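# Load sample and matching water blank into centrifuge

## Task

Take the sample tube, the one whose cap carries an orange dot, out of its rack on the shelved bench by the door and drop it into the middle hole of an adapter in the centrifuge rotor. Then find the water blank whose cap number (its volume in mL) equals the sample's volume, in the racks on the shelved bench by the window, and place it in the middle hole of the adapter directly across. Both tubes must sit fully down in their holes. Every rotor bucket must end hanging vertically, and each rack must still be on its own bench. A tube touching the floor means failure. At the end the grippers must be open and the robot backed away, standing upright and not leaning, because falling or tilting also means failure. Nothing may count as placed if only the robot is holding it there.

## Robot and tools

ROBOT. A LinearBot: an omnidirectional wheeled base with a vertical column roughly 1.75 m high. A carriage rides the column (lift_m, 0 to 1 m) and carries two identical six-joint arms, each ending in a two-finger gripper. Arm bases sit near 0.57 m + lift_m above the floor, and the carriage reaches about 0.15 m lower than that. From its shoulder a hand can reach about 0.78 m outward but only about 0.38 m downward. A hand measures roughly 0.16 m long and 0.1 m wide, or 0.14 m with the fingers open. Parked joint values are 0, 0.05, 0.05, 1.45, 0, 0 for joints 1 to 6. With both arms parked the footprint is about 0.95 m wide by 0.7 m long. Cameras: carriage_camera is fixed and looks ahead, tilted about 20 degrees down. left_wrist_camera and right_wrist_camera look out past the fingertips.

FRAMES. Base frame: origin on the floor under the base centre, x forward, y left, z up. left_hand and right_hand are the midpoint between that hand's pads, in the base frame. quat_wxyz rotates base axes into hand axes. Hand z runs along the fingers and the fingers open along hand y. A hand pointing straight up with joints 1, 5 and 6 at zero reads (1, 0, 0, 0). Odometry is the base frame as it was at scene start. It counts wheel rotation only, so slip shows up as travel. Heading is positive to the left, within -3.142 to 3.142.

TOOLS.
execute_actions(actions, cameras): actions is a list holding one action or none. An empty list just reports state and images. An action may contain "base", "joints" or both, and these start together.
- base takes exactly one key, and each is an offset from where the base last measured itself. translate_m is metres forward (positive) or back, from -2 to 2. strafe_m is metres sideways, left positive, from -2 to 2. rotate_rad is radians of turn in place, counter-clockwise (left) positive, from -6.3 to 6.3.
- joints is a dictionary of absolute targets, keyed by joint name. Each arm is given by its own separate keys, not by a shared list.
- lift_m is carriage height in metres, 0 to 1.
- joint1_rad rotates the arm about the vertical, 0 forward and positive left, -2.617 to 3.054.
- joint2_rad is the shoulder, 0 to 3.141: 0 means upper arm level pointing back, 1.57 vertical, 3.14 level pointing forward.
- joint3_rad is the elbow, 0 to 3.141: 0 folded, 3.14 straight.
- joint4_rad is wrist pitch, -1.57 to 1.57: 0 keeps the hand in line with the forearm, and positive lifts the fingertips.
- joint5_rad is wrist yaw, -1.57 to 1.57, and positive swings the fingertips to the RIGHT, the opposite of joint1.
- joint6_rad rolls the hand about the finger axis, -2.094 to 2.094, positive clockwise as seen from the forearm.
- gripper_m is the pad gap in metres, 0 to 0.093.
- Use the prefixes left_ and right_, for example right_joint4_rad or left_gripper_m.
- Done tolerances: lift 0.004; joints 1, 5 and 6 0.02; joints 2 and 3 0.055; joint 4 0.04; gripper 0.004.
- cameras picks which images come back: carriage_camera, left_wrist_camera, right_wrist_camera or all. Leaving it out returns all, and [] returns none.
- Any action is cut off after 15 s. An unknown key or an out-of-range value rejects the whole call, and nothing moves.
- A joint or base you leave out may still be pushing toward its earlier target.
wait(seconds): 0 to 10 s with no new command. It returns state and images.
zoom_image(camera, region): a closer look at that camera's latest full image. region is [x0, y0, x1, y1] in pixels, with the origin at the top left, and at most 504x504.
read_manual(section): returns only the licence texts and moves nothing.
finished_scene(scene): ends the current scene, given by its number, and cannot be reversed. The task must already be complete and stable.

RESULTS. base_status and joint_status report how each commanded motion ended. done: reached the target. For the base this means the wheels turned far enough, even if they slipped, and a move of a millimetre or two can stop short yet still say done. off_target: stopped away from the target and may still be pushing; a gripper holding an object usually shows this. contact_stop and time_out: the old target is dropped and the joint or base holds where it stopped. "joint command not followed" means a self-collision check blocked that arm's targets, and its joints show not_followed. The gripper part still runs. The blocked targets may be retried on later actions. To free the arms, move only the blocked arm clear first, then the other one in a later call. If a stop is reported, any later execute_actions, wait or finished_scene calls in the same reply are skipped. on_its_own lists what this call did not command, and "held at" gives a held target, not the actual position. motor_effort is in percent of maximum, with the peak for the action in brackets. It is biased and noisy. A lift effort that keeps falling while the lift goes down means a hand or its load is resting on something. drive_wheels at rest that is well above its free-moving value means the base is pressing on something. ARM HIT means an arm struck the robot itself. MOTOR HOT appears from 75 °C. OVER-TEMPERATURE FAULT means an arm was stopped at 90 °C or dropped at 100 °C; after a heat stop, keys show limit_stop_at_motor_heat and should be sent again. Arms held stretched out heat up quickly, even with nothing in the hand.

CAUTIONS. The base stops on contact only after the impact, and may keep rolling about 0.3 m after an arm touches something. Arms and grippers have no contact stop: a blocked arm keeps pressing and then snaps to its target once free. After a blocked drive, back off about 0.2 m the way you came (or turn back after a turn), and repeat if needed. The column can strike a table edge that the base slides under. Reversing into an edge can tip the robot. The robot can topple and no reading shows a lean; only images reveal it. Risk rises with a high carriage, outstretched arms, carried loads, pulling, and sudden stops. Never let the two arms collide or press together hard. Hand readings drift at long reach, and a loaded hand sags. Pad force is about 45 to 60 N. Avoid dropping tubes, slamming things, and pushing hard. The simulation keeps running while you compose a reply, and the robot holds its last command during that time. Occasionally something may briefly nudge a loose object.

Each tool is called after "Emit:" in YAML: its name, and indented under it one key for each argument.

## Session

Emit:
execute_actions:
  actions: []

Scene clock: 0.00 s.
base_odometry: x=+0.000 y=+0.000 heading=+0.000 (m, m, rad; odometry frame)
base_status: not commanded
joint_positions: lift_m=+0.300 left_joint1_rad=+0.008 left_joint2_rad=+0.022 left_joint3_rad=+0.072 left_joint4_rad=+1.416 left_joint5_rad=-0.013 left_joint6_rad=-0.031 left_gripper_m=+0.095 right_joint1_rad=-0.005 right_joint2_rad=+0.057 right_joint3_rad=+0.054 right_joint4_rad=+1.493 right_joint5_rad=-0.017 right_joint6_rad=+0.007 right_gripper_m=+0.094
joint_status: not commanded
motor_effort: lift_m=+34 drive_wheels=+1 (%)
left_hand: x=+0.2823 y=+0.3381 z=+1.3010 quat_wxyz=(+0.999, -0.008, +0.052, -0.011) (m; base frame)
right_hand: x=+0.2800 y=-0.3327 z=+1.2980 quat_wxyz=(+0.999, -0.008, +0.040, +0.001) (m; base frame)
pictures: carriage_camera, left_wrist_camera, right_wrist_camera
camera_calibration (this result's frames):
carriage_camera: T_world_to_cam=[[-0.00764682, -0.999965, 0.00350381, -0.00469722], [-0.291192, -0.00112532, -0.956664, 1.28211], [0.956634, -0.00833572, -0.291173, 0.193473], [0, 0, 0, 1]] pos_world=[0.18822, -0.00164153, 1.2829]
left_wrist_camera: T_world_to_cam=[[0.00860798, -0.998903, 0.0460354, 0.278475], [0.776356, -0.0223393, -0.629899, 0.617417], [0.630236, 0.041162, 0.775312, -1.07408], [0, 0, 0, 1]] pos_world=[0.19519, 0.336173, 1.20884]
right_wrist_camera: T_world_to_cam=[[0.0731543, -0.997222, 0.0140399, -0.36243], [0.764793, 0.0470572, -0.642555, 0.643613], [0.640109, 0.0577433, 0.766111, -1.03199], [0, 0, 0, 1]] pos_world=[0.194869, -0.332119, 1.20926]
Images, in order (width x height): carriage_camera 672x504, left_wrist_camera 672x504, right_wrist_camera 672x504.

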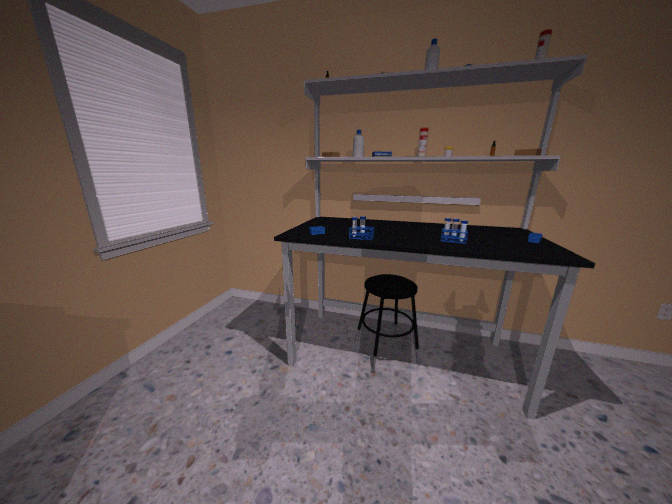

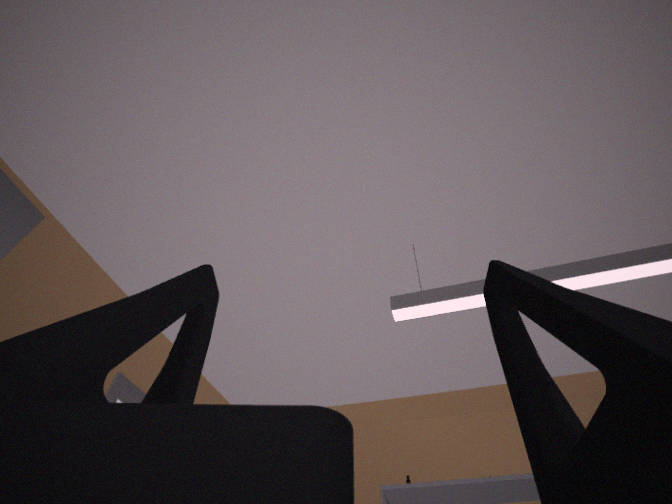

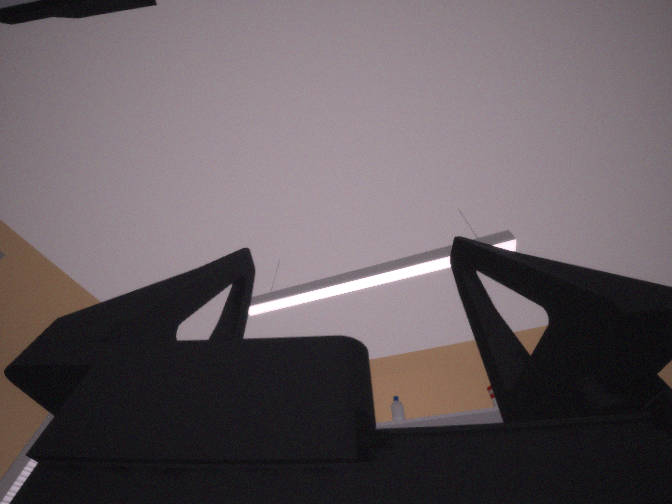

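Emit:
execute_actions:
  actions:
    - {"base":{"rotate_rad":-1.85},"joints":{"lift_m":0.5}}
  cameras: ["carriage_camera"]

Scene clock: 10.87 s.
base_odometry: x=+0.000 y=+0.000 heading=-1.850 (m, m, rad; odometry frame)
base_status: done
joint_positions: lift_m=+0.500 left_joint1_rad=+0.008 left_joint2_rad=+0.022 left_joint3_rad=+0.072 left_joint4_rad=+1.416 left_joint5_rad=-0.013 left_joint6_rad=-0.031 left_gripper_m=+0.095 right_joint1_rad=-0.005 right_joint2_rad=+0.057 right_joint3_rad=+0.054 right_joint4_rad=+1.493 right_joint5_rad=-0.017 right_joint6_rad=+0.007 right_gripper_m=+0.094
joint_status: all done
motor_effort: lift_m=+33(39) drive_wheels=+6(17) (%)
left_hand: x=+0.2824 y=+0.3381 z=+1.5006 quat_wxyz=(+0.999, -0.008, +0.053, -0.011) (m; base frame)
right_hand: x=+0.2801 y=-0.3327 z=+1.4976 quat_wxyz=(+0.999, -0.008, +0.040, +0.001) (m; base frame)
pictures: carriage_camera
camera_calibration (this result's frames):
carriage_camera: T_world_to_cam=[[-0.00764682, -0.999965, 0.00350381, -0.00539662], [-0.291192, -0.00112532, -0.956664, 1.47307], [0.956634, -0.00833572, -0.291173, 0.251595], [0, 0, 0, 1]] pos_world=[0.18822, -0.00164153, 1.48251]
Images, in order (width x height): carriage_camera 672x504.

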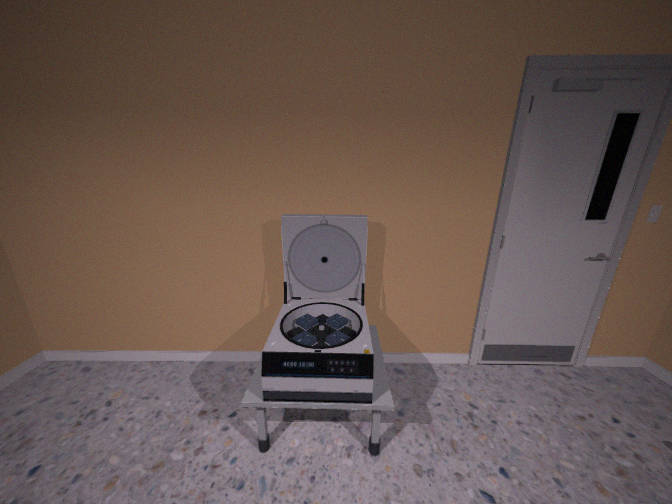

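Emit:
execute_actions:
  actions:
    - {"base":{"rotate_rad":-1.57}}
  cameras: ["carriage_camera"]

Scene clock: 21.27 s.
base_odometry: x=+0.000 y=+0.000 heading=+2.864 (m, m, rad; odometry frame)
base_status: done
joint_positions: lift_m=+0.500 left_joint1_rad=+0.008 left_joint2_rad=+0.022 left_joint3_rad=+0.072 left_joint4_rad=+1.415 left_joint5_rad=-0.013 left_joint6_rad=-0.031 left_gripper_m=+0.095 right_joint1_rad=-0.005 right_joint2_rad=+0.057 right_joint3_rad=+0.054 right_joint4_rad=+1.493 right_joint5_rad=-0.017 right_joint6_rad=+0.007 right_gripper_m=+0.094
joint_status: not commanded
motor_effort: lift_m=+33(34) drive_wheels=+6(13) (%)
left_hand: x=+0.2825 y=+0.3381 z=+1.5005 quat_wxyz=(+0.999, -0.008, +0.053, -0.011) (m; base frame)
right_hand: x=+0.2801 y=-0.3327 z=+1.4976 quat_wxyz=(+0.999, -0.008, +0.040, +0.001) (m; base frame)
pictures: carriage_camera
camera_calibration (this result's frames):
carriage_camera: T_world_to_cam=[[-0.00764682, -0.999965, 0.00350381, -0.00539662], [-0.291192, -0.00112532, -0.956664, 1.47307], [0.956634, -0.00833572, -0.291173, 0.251595], [0, 0, 0, 1]] pos_world=[0.18822, -0.00164153, 1.48251]
Images, in order (width x height): carriage_camera 672x504.

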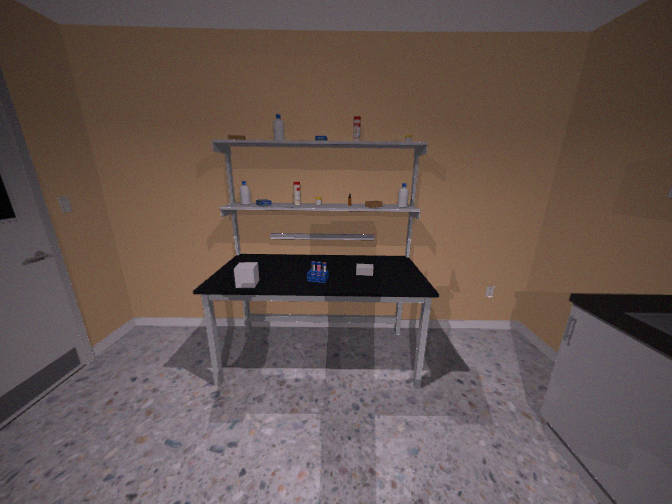

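Emit:
execute_actions:
  actions:
    - {"base":{"translate_m":1.2},"joints":{"lift_m":0.42,"right_joint1_rad":0.7,"right_joint2_rad":1.5,"right_joint3_rad":1.35,"right_joint4_rad":-1.3,"right_joint6_rad":0,"right_gripper_m":0.048}}
  cameras: ["carriage_camera","right_wrist_camera"]

Scene clock: 38.87 s.
base_odometry: x=-1.154 y=+0.330 heading=+2.863 (m, m, rad; odometry frame)
base_status: done
joint_positions: lift_m=+0.420 left_joint1_rad=+0.008 left_joint2_rad=+0.022 left_joint3_rad=+0.072 left_joint4_rad=+1.416 left_joint5_rad=-0.013 left_joint6_rad=-0.031 left_gripper_m=+0.095 right_joint1_rad=+0.693 right_joint2_rad=+1.496 right_joint3_rad=+1.323 right_joint4_rad=-1.292 right_joint5_rad=-0.016 right_joint6_rad=+0.004 right_gripper_m=+0.048
joint_status: all done
motor_effort: lift_m=+33(35) drive_wheels=-6(19) (%)
left_hand: x=+0.2824 y=+0.3381 z=+1.4205 quat_wxyz=(+0.999, -0.008, +0.053, -0.011) (m; base frame)
right_hand: x=+0.4708 y=-0.1558 z=+1.1339 quat_wxyz=(+0.047, -0.338, +0.940, +0.026) (m; base frame)
pictures: carriage_camera, right_wrist_camera
camera_calibration (this result's frames):
carriage_camera: T_world_to_cam=[[-0.00764682, -0.999965, 0.00350381, -0.00511616], [-0.291192, -0.00112532, -0.956664, 1.39649], [0.956634, -0.00833572, -0.291173, 0.228288], [0, 0, 0, 1]] pos_world=[0.18822, -0.00164153, 1.40247]
right_wrist_camera: T_world_to_cam=[[0.582372, -0.812479, -0.0268369, -0.362223], [-0.700907, -0.518574, 0.489705, -0.297977], [-0.411792, -0.26638, -0.871475, 1.26304], [0, 0, 0, 1]] pos_world=[0.522206, -0.112372, 1.23691]
Images, in order (width x height): carriage_camera 672x504, right_wrist_camera 672x504.

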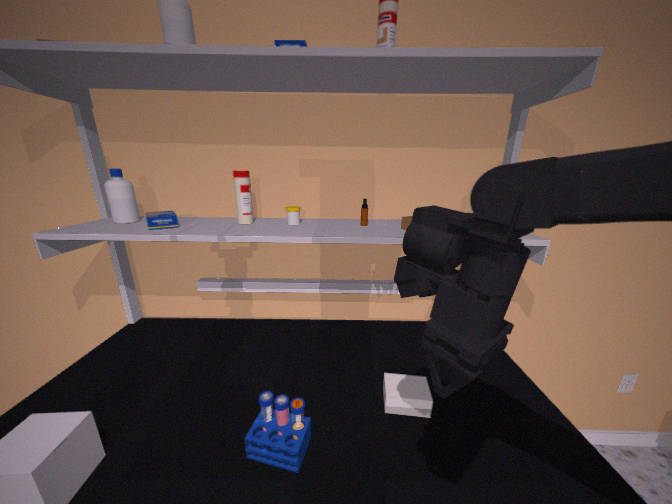

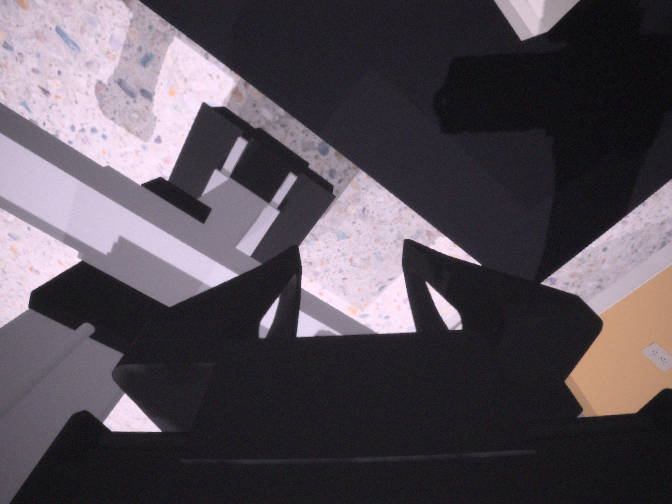

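Emit:
zoom_image:
  camera: "carriage_camera"
  region: [230, 380, 330, 480]

Region (230, 380, 330, 480) of carriage_camera's 672x504 image, scaled by 5.040, with more detail than that image has.

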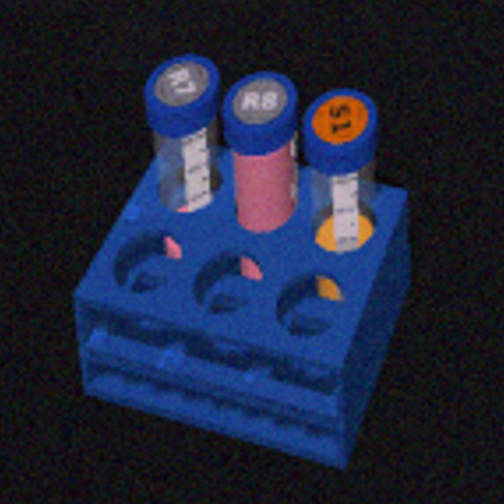

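Emit:
execute_actions:
  actions:
    - {"base":{"translate_m":0.07},"joints":{"lift_m":0.36,"right_joint1_rad":0,"right_joint2_rad":0.05,"right_joint3_rad":0.05,"right_joint4_rad":1.45,"left_joint1_rad":-0.657,"left_joint2_rad":2.17,"left_joint3_rad":1.87,"left_joint4_rad":-1.25,"left_joint5_rad":0,"left_joint6_rad":1.18,"left_gripper_m":0.05}}
  cameras: ["carriage_camera","left_wrist_camera"]

Scene clock: 69.57 s.
base_odometry: x=-1.221 y=+0.350 heading=+2.862 (m, m, rad; odometry frame)
base_status: done
joint_positions: lift_m=+0.360 left_joint1_rad=-0.650 left_joint2_rad=+2.170 left_joint3_rad=+1.841 left_joint4_rad=-1.235 left_joint5_rad=-0.004 left_joint6_rad=+1.172 left_gripper_m=+0.050 right_joint1_rad=+0.008 right_joint2_rad=+0.061 right_joint3_rad=+0.074 right_joint4_rad=+1.440 right_joint5_rad=-0.017 right_joint6_rad=+0.004 right_gripper_m=+0.048
joint_status: all done
motor_effort: lift_m=+32(35) drive_wheels=-6(18) (%)
left_hand: x=+0.5951 y=+0.0811 z=+0.9880 quat_wxyz=(+0.003, +0.790, +0.613, +0.003) (m; base frame)
right_hand: x=+0.2885 y=-0.3325 z=+1.3615 quat_wxyz=(+0.998, -0.009, +0.059, +0.006) (m; base frame)
pictures: carriage_camera, left_wrist_camera
camera_calibration (this result's frames):
carriage_camera: T_world_to_cam=[[-0.00764682, -0.999965, 0.00350381, -0.00490587], [-0.291192, -0.00112532, -0.956664, 1.33908], [0.956634, -0.00833572, -0.291173, 0.210813], [0, 0, 0, 1]] pos_world=[0.18822, -0.00164153, 1.34245]
left_wrist_camera: T_world_to_cam=[[-0.960929, 0.273854, -0.0402457, 0.592439], [0.20829, 0.811178, 0.546448, -0.72005], [0.182293, 0.516715, -0.836526, 0.802494], [0, 0, 0, 1]] pos_world=[0.572982, 0.00718646, 1.08862]
Images, in order (width x height): carriage_camera 672x504, left_wrist_camera 672x504.

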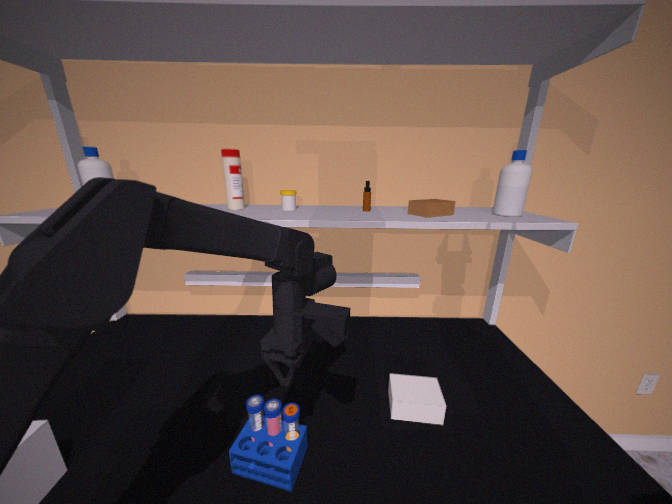

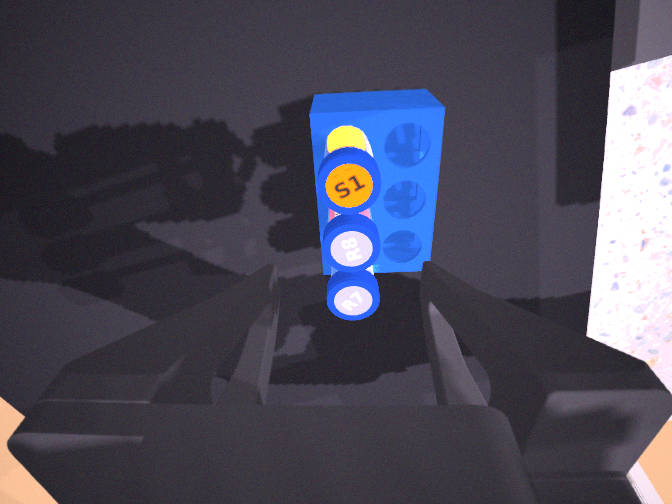

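Emit:
execute_actions:
  actions:
    - {"base":{"strafe_m":0.007},"joints":{"lift_m":0.285}}
  cameras: ["left_wrist_camera"]

Scene clock: 86.80 s.
base_odometry: x=-1.223 y=+0.343 heading=+2.862 (m, m, rad; odometry frame)
base_status: done
joint_positions: lift_m=+0.285 left_joint1_rad=-0.653 left_joint2_rad=+2.168 left_joint3_rad=+1.858 left_joint4_rad=-1.239 left_joint5_rad=-0.002 left_joint6_rad=+1.173 left_gripper_m=+0.050 right_joint1_rad=+0.008 right_joint2_rad=+0.061 right_joint3_rad=+0.069 right_joint4_rad=+1.442 right_joint5_rad=-0.018 right_joint6_rad=+0.004 right_gripper_m=+0.048
joint_status: all done
motor_effort: lift_m=+35(34) drive_wheels=+5(9) (%)
left_hand: x=+0.5969 y=+0.0775 z=+0.9179 quat_wxyz=(+0.010, +0.791, +0.611, +0.004) (m; base frame)
right_hand: x=+0.2895 y=-0.3323 z=+1.2852 quat_wxyz=(+0.998, -0.009, +0.061, +0.006) (m; base frame)
pictures: left_wrist_camera
camera_calibration (this result's frames):
left_wrist_camera: T_world_to_cam=[[-0.959407, 0.277046, -0.0527702, 0.602668], [0.20604, 0.816299, 0.539633, -0.672027], [0.192579, 0.506855, -0.840245, 0.743425], [0, 0, 0, 1]] pos_world=[0.5735, 0.00479979, 1.01911]
Images, in order (width x height): left_wrist_camera 672x504.

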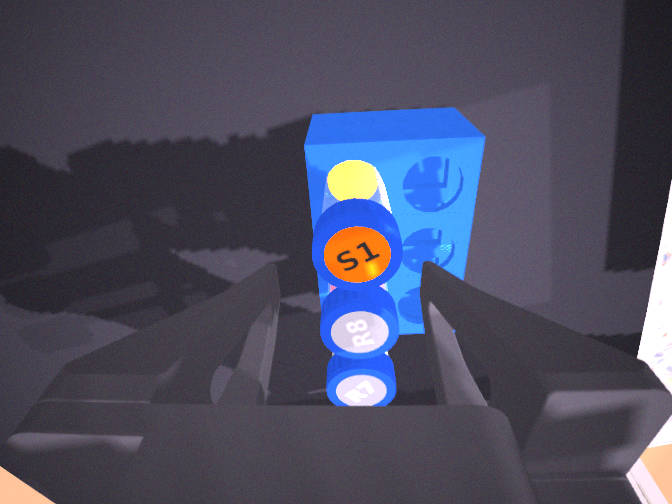

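Emit:
execute_actions:
  actions:
    - {"base":{"strafe_m":0.009},"joints":{"lift_m":0.262}}
  cameras: ["left_wrist_camera"]

Scene clock: 94.17 s.
base_odometry: x=-1.225 y=+0.335 heading=+2.861 (m, m, rad; odometry frame)
base_status: done
joint_positions: lift_m=+0.262 left_joint1_rad=-0.654 left_joint2_rad=+2.168 left_joint3_rad=+1.858 left_joint4_rad=-1.241 left_joint5_rad=-0.001 left_joint6_rad=+1.173 left_gripper_m=+0.050 right_joint1_rad=+0.008 right_joint2_rad=+0.061 right_joint3_rad=+0.069 right_joint4_rad=+1.442 right_joint5_rad=-0.018 right_joint6_rad=+0.004 right_gripper_m=+0.048
joint_status: all done
motor_effort: lift_m=+34(37) drive_wheels=+5(17) (%)
left_hand: x=+0.5963 y=+0.0773 z=+0.8950 quat_wxyz=(+0.010, +0.792, +0.611, +0.003) (m; base frame)
right_hand: x=+0.2894 y=-0.3323 z=+1.2622 quat_wxyz=(+0.998, -0.009, +0.060, +0.006) (m; base frame)
pictures: left_wrist_camera
camera_calibration (this result's frames):
left_wrist_camera: T_world_to_cam=[[-0.959146, 0.278172, -0.0515671, 0.599609], [0.207595, 0.815849, 0.539718, -0.660345], [0.192205, 0.506963, -0.840265, 0.724671], [0, 0, 0, 1]] pos_world=[0.572912, 0.0045658, 0.996235]
Images, in order (width x height): left_wrist_camera 672x504.

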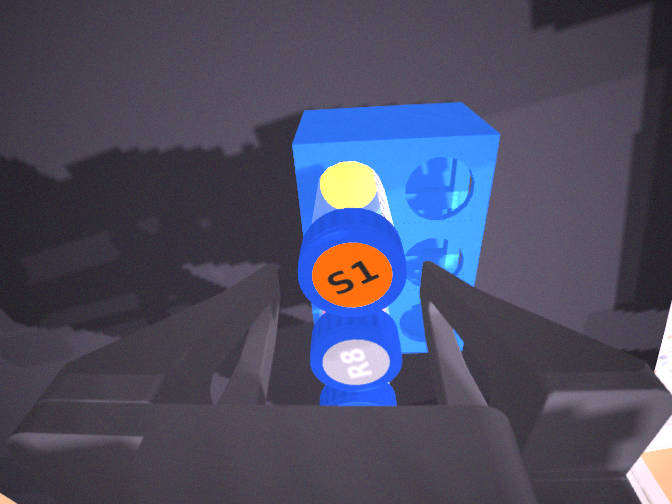

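Emit:
execute_actions:
  actions:
    - {"joints":{"lift_m":0.245}}
  cameras: ["left_wrist_camera"]

Emit:
execute_actions:
  actions:
    - {"joints":{"left_gripper_m":0.025}}
  cameras: ["left_wrist_camera","carriage_camera"]

Scene clock: 109.17 s.
base_odometry: x=-1.225 y=+0.335 heading=+2.861 (m, m, rad; odometry frame)
base_status: not commanded
joint_positions: lift_m=+0.245 left_joint1_rad=-0.654 left_joint2_rad=+2.168 left_joint3_rad=+1.858 left_joint4_rad=-1.241 left_joint5_rad=-0.001 left_joint6_rad=+1.174 left_gripper_m=+0.050 right_joint1_rad=+0.008 right_joint2_rad=+0.061 right_joint3_rad=+0.069 right_joint4_rad=+1.443 right_joint5_rad=-0.017 right_joint6_rad=+0.004 right_gripper_m=+0.048
joint_status: all done
motor_effort: lift_m=+35(35) drive_wheels=+4(4) (%)
left_hand: x=+0.5961 y=+0.0774 z=+0.8781 quat_wxyz=(+0.009, +0.792, +0.611, +0.003) (m; base frame)
right_hand: x=+0.2892 y=-0.3324 z=+1.2452 quat_wxyz=(+0.998, -0.009, +0.060, +0.006) (m; base frame)
pictures: left_wrist_camera
camera_calibration (this result's frames):
left_wrist_camera: T_world_to_cam=[[-0.959065, 0.278542, -0.0510762, 0.598047], [0.208199, 0.815803, 0.539555, -0.651442], [0.191957, 0.506834, -0.8404, 0.710754], [0, 0, 0, 1]] pos_world=[0.572762, 0.00463298, 0.979352]
Images, in order (width x height): left_wrist_camera 672x504.

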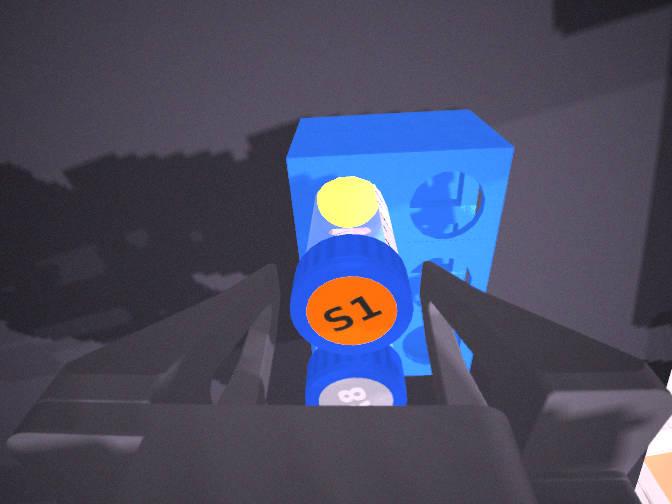

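Scene clock: 109.67 s.
base_odometry: x=-1.225 y=+0.335 heading=+2.861 (m, m, rad; odometry frame)
base_status: not commanded
joint_positions: lift_m=+0.245 left_joint1_rad=-0.654 left_joint2_rad=+2.168 left_joint3_rad=+1.858 left_joint4_rad=-1.241 left_joint5_rad=-0.001 left_joint6_rad=+1.174 left_gripper_m=+0.032 right_joint1_rad=+0.008 right_joint2_rad=+0.061 right_joint3_rad=+0.069 right_joint4_rad=+1.443 right_joint5_rad=-0.017 right_joint6_rad=+0.004 right_gripper_m=+0.048
joint_status: left_gripper_m off_target (ended at +0.032, target +0.025)
motor_effort: lift_m=+36(35) drive_wheels=+4(4) (%)
left_hand: x=+0.5961 y=+0.0774 z=+0.8781 quat_wxyz=(+0.009, +0.792, +0.611, +0.003) (m; base frame)
right_hand: x=+0.2892 y=-0.3324 z=+1.2452 quat_wxyz=(+0.998, -0.009, +0.060, +0.006) (m; base frame)
pictures: carriage_camera, left_wrist_camera
camera_calibration (this result's frames):
carriage_camera: T_world_to_cam=[[-0.00764682, -0.999965, 0.00350381, -0.00450281], [-0.291192, -0.00112532, -0.956664, 1.22903], [0.956634, -0.00833572, -0.291173, 0.177318], [0, 0, 0, 1]] pos_world=[0.18822, -0.00164153, 1.22741]
left_wrist_camera: T_world_to_cam=[[-0.959065, 0.278542, -0.0510762, 0.598047], [0.208199, 0.815803, 0.539555, -0.651442], [0.191957, 0.506834, -0.8404, 0.710754], [0, 0, 0, 1]] pos_world=[0.572762, 0.00463298, 0.979352]
Images, in order (width x height): carriage_camera 672x504, left_wrist_camera 672x504.

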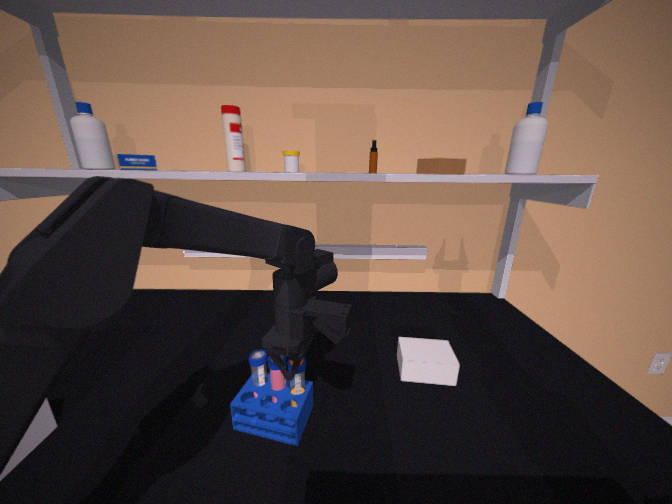

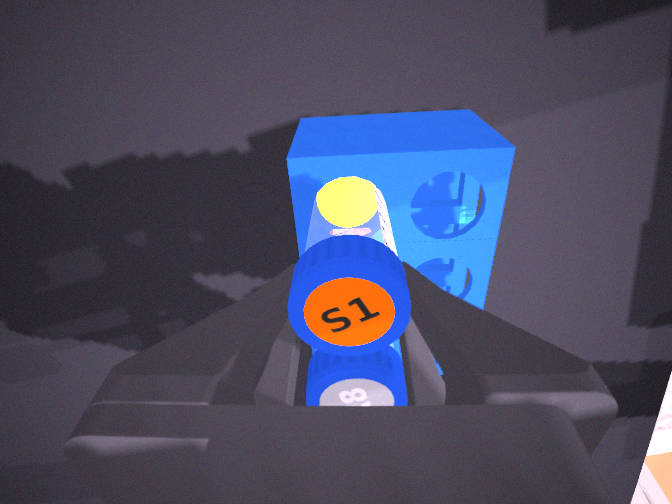

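Lift, then bring it higher in view of the carriage camera.

Emit:
execute_actions:
  actions:
    - {"joints":{"lift_m":0.39}}
  cameras: ["left_wrist_camera","carriage_camera"]

Emit:
zoom_image:
  camera: "carriage_camera"
  region: [240, 350, 350, 460]

Scene clock: 116.20 s.
base_odometry: x=-1.225 y=+0.335 heading=+2.861 (m, m, rad; odometry frame)
base_status: not commanded
joint_positions: lift_m=+0.390 left_joint1_rad=-0.654 left_joint2_rad=+2.163 left_joint3_rad=+1.858 left_joint4_rad=-1.242 left_joint5_rad=+0.000 left_joint6_rad=+1.174 left_gripper_m=+0.032 right_joint1_rad=+0.008 right_joint2_rad=+0.061 right_joint3_rad=+0.069 right_joint4_rad=+1.443 right_joint5_rad=-0.017 right_joint6_rad=+0.004 right_gripper_m=+0.048
joint_status: all done
motor_effort: lift_m=+32(41) drive_wheels=+4(4) (%)
left_hand: x=+0.5961 y=+0.0773 z=+1.0250 quat_wxyz=(+0.011, +0.792, +0.611, +0.003) (m; base frame)
right_hand: x=+0.2891 y=-0.3324 z=+1.3903 quat_wxyz=(+0.998, -0.009, +0.060, +0.006) (m; base frame)
pictures: carriage_camera, left_wrist_camera
camera_calibration (this result's frames):
carriage_camera: T_world_to_cam=[[-0.00764682, -0.999965, 0.00350381, -0.00501141], [-0.291192, -0.00112532, -0.956664, 1.36789], [0.956634, -0.00833572, -0.291173, 0.219583], [0, 0, 0, 1]] pos_world=[0.18822, -0.00164153, 1.37257]
left_wrist_camera: T_world_to_cam=[[-0.958932, 0.278424, -0.0541332, 0.608585], [0.206862, 0.817089, 0.53812, -0.728458], [0.194057, 0.504822, -0.841128, 0.83385], [0, 0, 0, 1]] pos_world=[0.572467, 0.00482472, 1.12632]
Images, in order (width x height): carriage_camera 672x504, left_wrist_camera 672x504.

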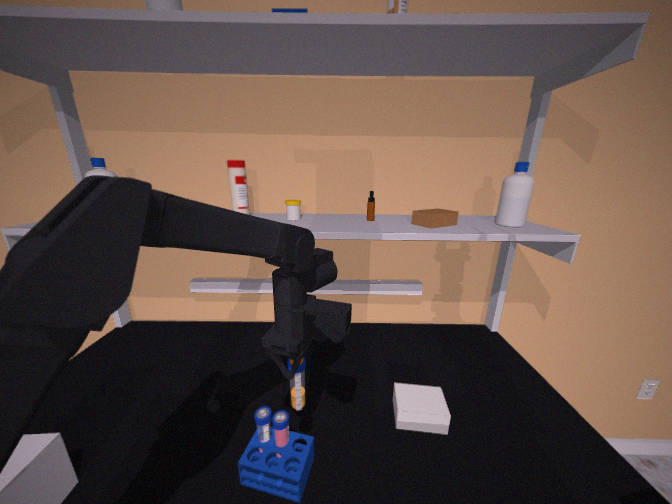

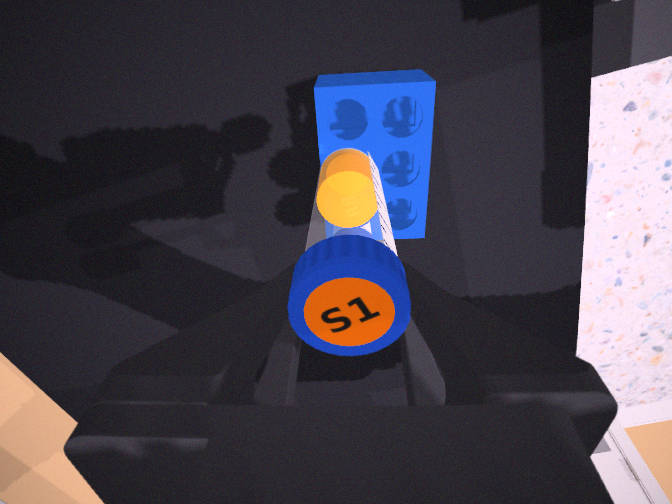

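Region (240, 350, 350, 460) of carriage_camera's 672x504 image, scaled by 4.582, with more detail than that image has.

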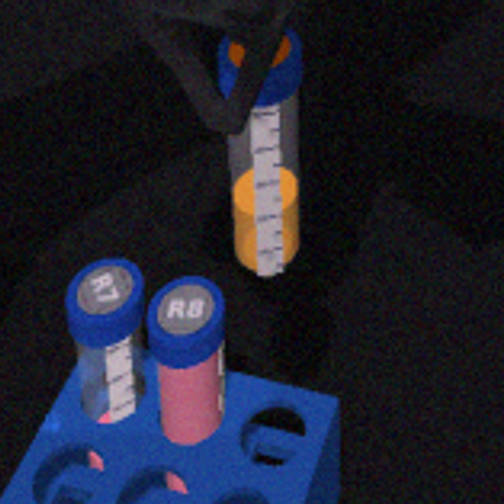

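Emit:
execute_actions:
  actions:
    - {"base":{"translate_m":-2.0},"joints":{"lift_m":0.5,"left_joint1_rad":-0.9,"left_joint2_rad":1.5,"left_joint3_rad":1.55,"left_joint4_rad":-1.57,"left_joint6_rad":0.9}}
  cameras: ["carriage_camera"]

Emit:
zoom_image:
  camera: "carriage_camera"
  region: [150, 300, 350, 500]

Scene clock: 142.07 s.
base_odometry: x=+0.697 y=-0.218 heading=+2.862 (m, m, rad; odometry frame)
base_status: done
joint_positions: lift_m=+0.500 left_joint1_rad=-0.907 left_joint2_rad=+1.502 left_joint3_rad=+1.577 left_joint4_rad=-1.556 left_joint5_rad=+0.002 left_joint6_rad=+0.907 left_gripper_m=+0.032 right_joint1_rad=+0.008 right_joint2_rad=+0.061 right_joint3_rad=+0.069 right_joint4_rad=+1.443 right_joint5_rad=-0.017 right_joint6_rad=+0.004 right_gripper_m=+0.048
joint_status: all done
motor_effort: lift_m=+33(42) drive_wheels=-1(17) (%)
left_hand: x=+0.4210 y=+0.1276 z=+1.2749 quat_wxyz=(+0.045, +0.787, +0.615, -0.001) (m; base frame)
right_hand: x=+0.2891 y=-0.3324 z=+1.5004 quat_wxyz=(+0.998, -0.009, +0.060, +0.006) (m; base frame)
pictures: carriage_camera
camera_calibration (this result's frames):
carriage_camera: T_world_to_cam=[[-0.00764682, -0.999965, 0.00350381, -0.00539692], [-0.291192, -0.00112532, -0.956664, 1.47315], [0.956634, -0.00833572, -0.291173, 0.25162], [0, 0, 0, 1]] pos_world=[0.18822, -0.00164153, 1.4826]
Images, in order (width x height): carriage_camera 672x504.

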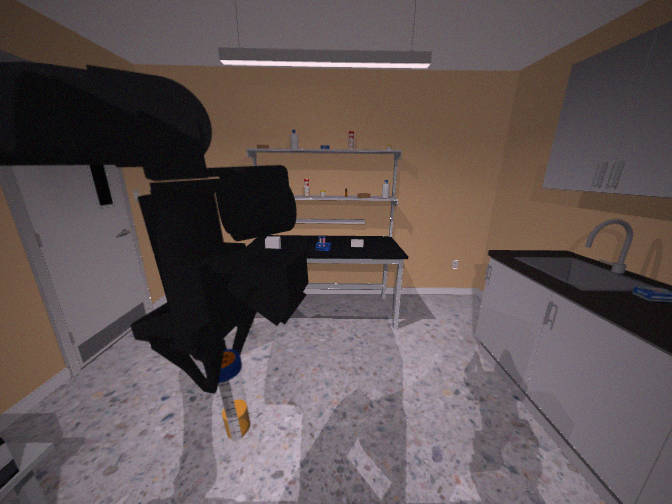

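Region (150, 300, 350, 500) of carriage_camera's 672x504 image, scaled by 2.520, with more detail than that image has.

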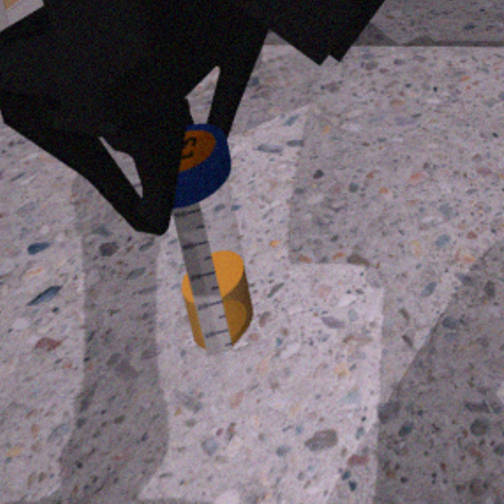

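Emit:
zoom_image:
  camera: "carriage_camera"
  region: [195, 370, 275, 450]

Region (195, 370, 275, 450) of carriage_camera's 672x504 image, scaled by 6.300, with more detail than that image has.

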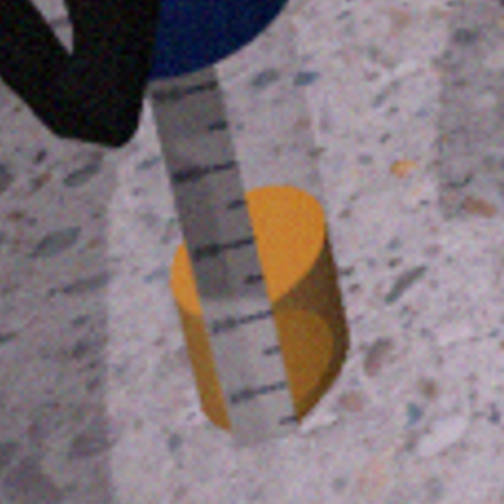

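Emit:
execute_actions:
  actions:
    - {"base":{"rotate_rad":3.14},"joints":{"lift_m":0.55,"left_joint1_rad":0.3,"left_joint2_rad":1.2,"left_joint3_rad":1.22,"left_joint6_rad":1.0}}
  cameras: ["carriage_camera"]

Scene clock: 159.87 s.
base_odometry: x=+0.697 y=-0.218 heading=-0.282 (m, m, rad; odometry frame)
base_status: done
joint_positions: lift_m=+0.550 left_joint1_rad=+0.294 left_joint2_rad=+1.208 left_joint3_rad=+1.242 left_joint4_rad=-1.556 left_joint5_rad=+0.001 left_joint6_rad=+0.994 left_gripper_m=+0.032 right_joint1_rad=+0.008 right_joint2_rad=+0.061 right_joint3_rad=+0.069 right_joint4_rad=+1.444 right_joint5_rad=-0.017 right_joint6_rad=+0.004 right_gripper_m=+0.048
joint_status: all done
motor_effort: lift_m=+33(41) drive_wheels=+6(21) (%)
left_hand: x=+0.4322 y=+0.3879 z=+1.2976 quat_wxyz=(+0.020, +0.343, +0.939, +0.014) (m; base frame)
right_hand: x=+0.2889 y=-0.3325 z=+1.5503 quat_wxyz=(+0.998, -0.008, +0.059, +0.006) (m; base frame)
pictures: carriage_camera
camera_calibration (this result's frames):
carriage_camera: T_world_to_cam=[[-0.00764682, -0.999965, 0.00350381, -0.00557185], [-0.291192, -0.00112532, -0.956664, 1.52091], [0.956634, -0.00833572, -0.291173, 0.266157], [0, 0, 0, 1]] pos_world=[0.18822, -0.00164153, 1.53252]
Images, in order (width x height): carriage_camera 672x504.

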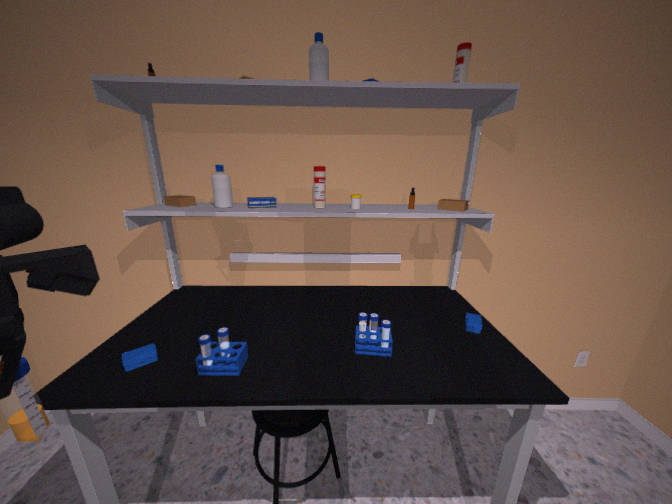

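Emit:
zoom_image:
  camera: "carriage_camera"
  region: [340, 300, 410, 370]

Emit:
zoom_image:
  camera: "carriage_camera"
  region: [185, 315, 255, 385]

Region (340, 300, 410, 370) of carriage_camera's 672x504 image, scaled by 7.200, with more detail than that image has.

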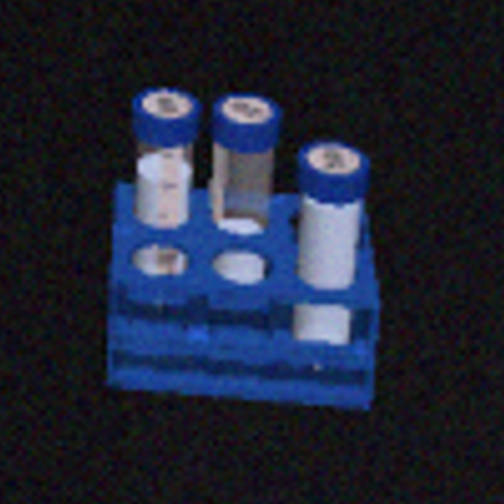

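Region (185, 315, 255, 385) of carriage_camera's 672x504 image, scaled by 7.200, with more detail than that image has.

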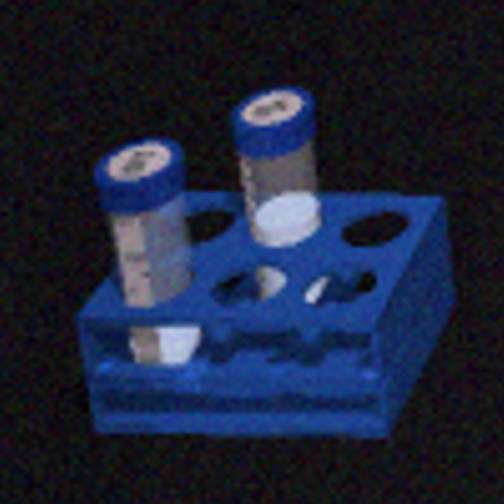

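Emit:
execute_actions:
  actions:
    - {"base":{"translate_m":0.36},"joints":{"lift_m":0.49,"left_joint1_rad":0.9,"right_joint1_rad":0.458,"right_joint2_rad":2.17,"right_joint3_rad":1.88,"right_joint4_rad":-1.26,"right_joint5_rad":0,"right_joint6_rad":-1.11,"right_gripper_m":0.05}}
  cameras: ["carriage_camera","right_wrist_camera"]

Scene clock: 183.30 s.
base_odometry: x=+1.043 y=-0.318 heading=-0.281 (m, m, rad; odometry frame)
base_status: done
joint_positions: lift_m=+0.490 left_joint1_rad=+0.894 left_joint2_rad=+1.205 left_joint3_rad=+1.242 left_joint4_rad=-1.560 left_joint5_rad=+0.000 left_joint6_rad=+0.994 left_gripper_m=+0.032 right_joint1_rad=+0.449 right_joint2_rad=+2.170 right_joint3_rad=+1.853 right_joint4_rad=-1.243 right_joint5_rad=-0.003 right_joint6_rad=-1.100 right_gripper_m=+0.050
joint_status: all done
motor_effort: lift_m=+34(36) drive_wheels=-6(18) (%)
left_hand: x=+0.3715 y=+0.4759 z=+1.2379 quat_wxyz=(+0.014, +0.050, +0.998, +0.019) (m; base frame)
right_hand: x=+0.6395 y=-0.1515 z=+1.1208 quat_wxyz=(+0.005, -0.699, +0.715, +0.000) (m; base frame)
pictures: carriage_camera, right_wrist_camera
camera_calibration (this result's frames):
carriage_camera: T_world_to_cam=[[-0.00764682, -0.999965, 0.00350381, -0.0053613], [-0.291192, -0.00112532, -0.956664, 1.46343], [0.956634, -0.00833572, -0.291173, 0.24866], [0, 0, 0, 1]] pos_world=[0.18822, -0.00164153, 1.47243]
right_wrist_camera: T_world_to_cam=[[0.995809, -0.0913362, 0.00460467, -0.647742], [-0.0775484, -0.816654, 0.571894, -0.707045], [-0.0484742, -0.569854, -0.820315, 0.986554], [0, 0, 0, 1]] pos_world=[0.63802, -0.0743815, 1.21662]
Images, in order (width x height): carriage_camera 672x504, right_wrist_camera 672x504.

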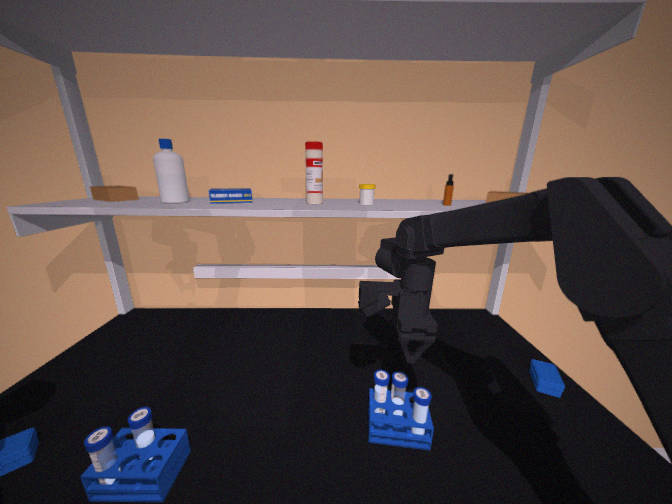

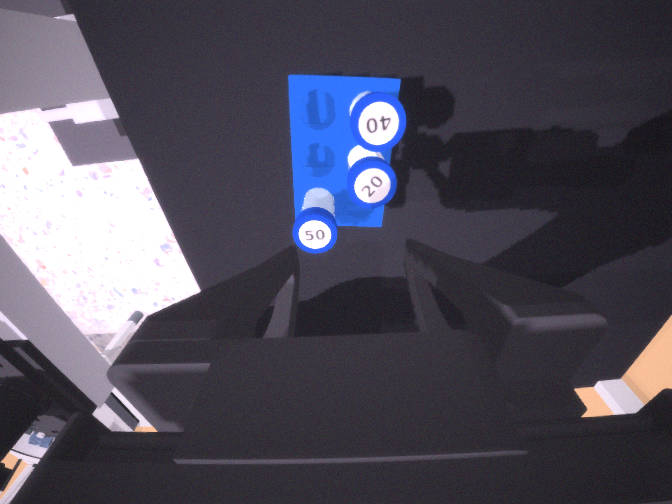

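Emit:
execute_actions:
  actions:
    - {"base":{"translate_m":0.018},"joints":{"lift_m":0.42,"right_gripper_m":0.048}}
  cameras: ["right_wrist_camera"]

Scene clock: 190.87 s.
base_odometry: x=+1.060 y=-0.323 heading=-0.280 (m, m, rad; odometry frame)
base_status: done
joint_positions: lift_m=+0.420 left_joint1_rad=+0.894 left_joint2_rad=+1.204 left_joint3_rad=+1.242 left_joint4_rad=-1.561 left_joint5_rad=+0.000 left_joint6_rad=+0.995 left_gripper_m=+0.032 right_joint1_rad=+0.451 right_joint2_rad=+2.171 right_joint3_rad=+1.866 right_joint4_rad=-1.249 right_joint5_rad=-0.002 right_joint6_rad=-1.100 right_gripper_m=+0.048
joint_status: all done
motor_effort: lift_m=+33(34) drive_wheels=+7(19) (%)
left_hand: x=+0.3712 y=+0.4756 z=+1.1680 quat_wxyz=(+0.014, +0.050, +0.998, +0.019) (m; base frame)
right_hand: x=+0.6411 y=-0.1500 z=+1.0537 quat_wxyz=(+0.008, -0.700, +0.714, -0.002) (m; base frame)
pictures: right_wrist_camera
camera_calibration (this result's frames):
right_wrist_camera: T_world_to_cam=[[0.995968, -0.0890834, 0.0105612, -0.654962], [-0.0792103, -0.818049, 0.569668, -0.664069], [-0.0421084, -0.568208, -0.821807, 0.930188], [0, 0, 0, 1]] pos_world=[0.638889, -0.0730467, 1.14965]
Images, in order (width x height): right_wrist_camera 672x504.

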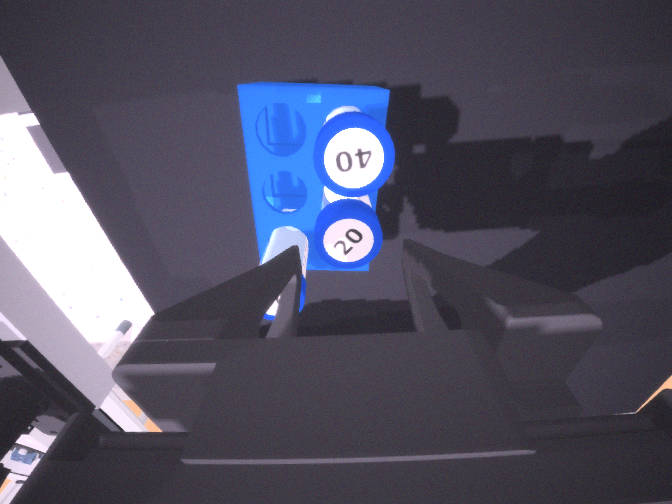

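Emit:
execute_actions:
  actions:
    - {"joints":{"lift_m":0.384,"right_joint6_rad":-0.95}}
  cameras: ["right_wrist_camera"]

Scene clock: 198.23 s.
base_odometry: x=+1.060 y=-0.323 heading=-0.280 (m, m, rad; odometry frame)
base_status: not commanded
joint_positions: lift_m=+0.384 left_joint1_rad=+0.894 left_joint2_rad=+1.204 left_joint3_rad=+1.242 left_joint4_rad=-1.562 left_joint5_rad=+0.000 left_joint6_rad=+0.995 left_gripper_m=+0.032 right_joint1_rad=+0.451 right_joint2_rad=+2.172 right_joint3_rad=+1.866 right_joint4_rad=-1.251 right_joint5_rad=-0.002 right_joint6_rad=-0.958 right_gripper_m=+0.048
joint_status: all done
motor_effort: lift_m=+34(34) drive_wheels=+6(6) (%)
left_hand: x=+0.3711 y=+0.4754 z=+1.1321 quat_wxyz=(+0.014, +0.050, +0.998, +0.019) (m; base frame)
right_hand: x=+0.6407 y=-0.1502 z=+1.0176 quat_wxyz=(+0.007, -0.648, +0.762, -0.001) (m; base frame)
pictures: right_wrist_camera
camera_calibration (this result's frames):
right_wrist_camera: T_world_to_cam=[[0.973303, -0.229415, 0.00714732, -0.657241], [-0.192557, -0.799194, 0.569394, -0.567957], [-0.124915, -0.555569, -0.822033, 0.955535], [0, 0, 0, 1]] pos_world=[0.649691, -0.0738233, 1.11357]
Images, in order (width x height): right_wrist_camera 672x504.

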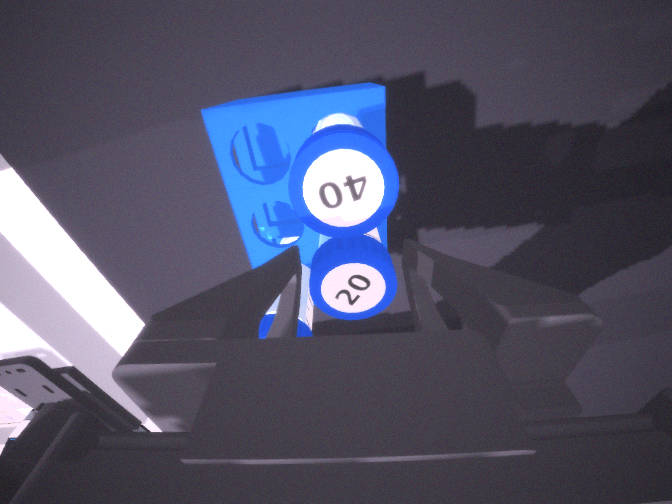

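Emit:
execute_actions:
  actions:
    - {"joints":{"right_gripper_m":0.025}}
  cameras: []

Emit:
execute_actions:
  actions:
    - {"joints":{"lift_m":0.53}}
  cameras: ["right_wrist_camera","carriage_camera"]

Scene clock: 205.00 s.
base_odometry: x=+1.060 y=-0.323 heading=-0.280 (m, m, rad; odometry frame)
base_status: not commanded
joint_positions: lift_m=+0.384 left_joint1_rad=+0.894 left_joint2_rad=+1.204 left_joint3_rad=+1.242 left_joint4_rad=-1.562 left_joint5_rad=+0.000 left_joint6_rad=+0.995 left_gripper_m=+0.032 right_joint1_rad=+0.451 right_joint2_rad=+2.172 right_joint3_rad=+1.866 right_joint4_rad=-1.251 right_joint5_rad=-0.002 right_joint6_rad=-0.958 right_gripper_m=+0.030
joint_status: right_gripper_m off_target (ended at +0.030, target +0.025)
motor_effort: lift_m=+34(34) drive_wheels=+6(6) (%)
left_hand: x=+0.3711 y=+0.4754 z=+1.1321 quat_wxyz=(+0.014, +0.050, +0.998, +0.019) (m; base frame)
right_hand: x=+0.6407 y=-0.1502 z=+1.0176 quat_wxyz=(+0.007, -0.648, +0.762, -0.001) (m; base frame)
pictures: none
No camera images: the call's "cameras" was empty. Leave "cameras" out to get every camera's image.

Scene clock: 206.13 s.
base_odometry: x=+1.060 y=-0.323 heading=-0.280 (m, m, rad; odometry frame)
base_status: not commanded
joint_positions: lift_m=+0.530 left_joint1_rad=+0.894 left_joint2_rad=+1.204 left_joint3_rad=+1.242 left_joint4_rad=-1.563 left_joint5_rad=+0.000 left_joint6_rad=+0.995 left_gripper_m=+0.032 right_joint1_rad=+0.451 right_joint2_rad=+2.170 right_joint3_rad=+1.866 right_joint4_rad=-1.252 right_joint5_rad=-0.002 right_joint6_rad=-0.958 right_gripper_m=+0.030
joint_status: all done
motor_effort: lift_m=+34(42) drive_wheels=+6(5) (%)
left_hand: x=+0.3710 y=+0.4753 z=+1.2781 quat_wxyz=(+0.013, +0.050, +0.998, +0.018) (m; base frame)
right_hand: x=+0.6404 y=-0.1504 z=+1.1642 quat_wxyz=(+0.007, -0.648, +0.762, -0.001) (m; base frame)
pictures: carriage_camera, right_wrist_camera
camera_calibration (this result's frames):
carriage_camera: T_world_to_cam=[[-0.00764682, -0.999965, 0.00350381, -0.00550182], [-0.291192, -0.00112532, -0.956664, 1.50179], [0.956634, -0.00833572, -0.291173, 0.260337], [0, 0, 0, 1]] pos_world=[0.18822, -0.00164153, 1.51253]
right_wrist_camera: T_world_to_cam=[[0.973303, -0.229416, 0.00709195, -0.657955], [-0.192461, -0.798903, 0.569836, -0.652259], [-0.125064, -0.555987, -0.821728, 1.07562], [0, 0, 0, 1]] pos_world=[0.649376, -0.0740085, 1.26021]
Images, in order (width x height): carriage_camera 672x504, right_wrist_camera 672x504.

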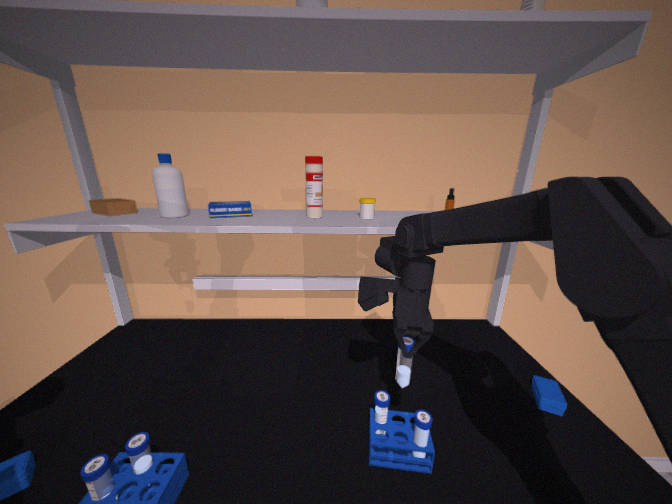

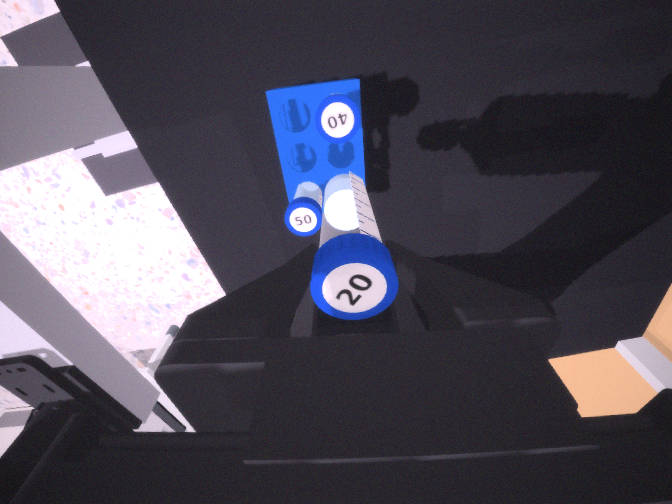

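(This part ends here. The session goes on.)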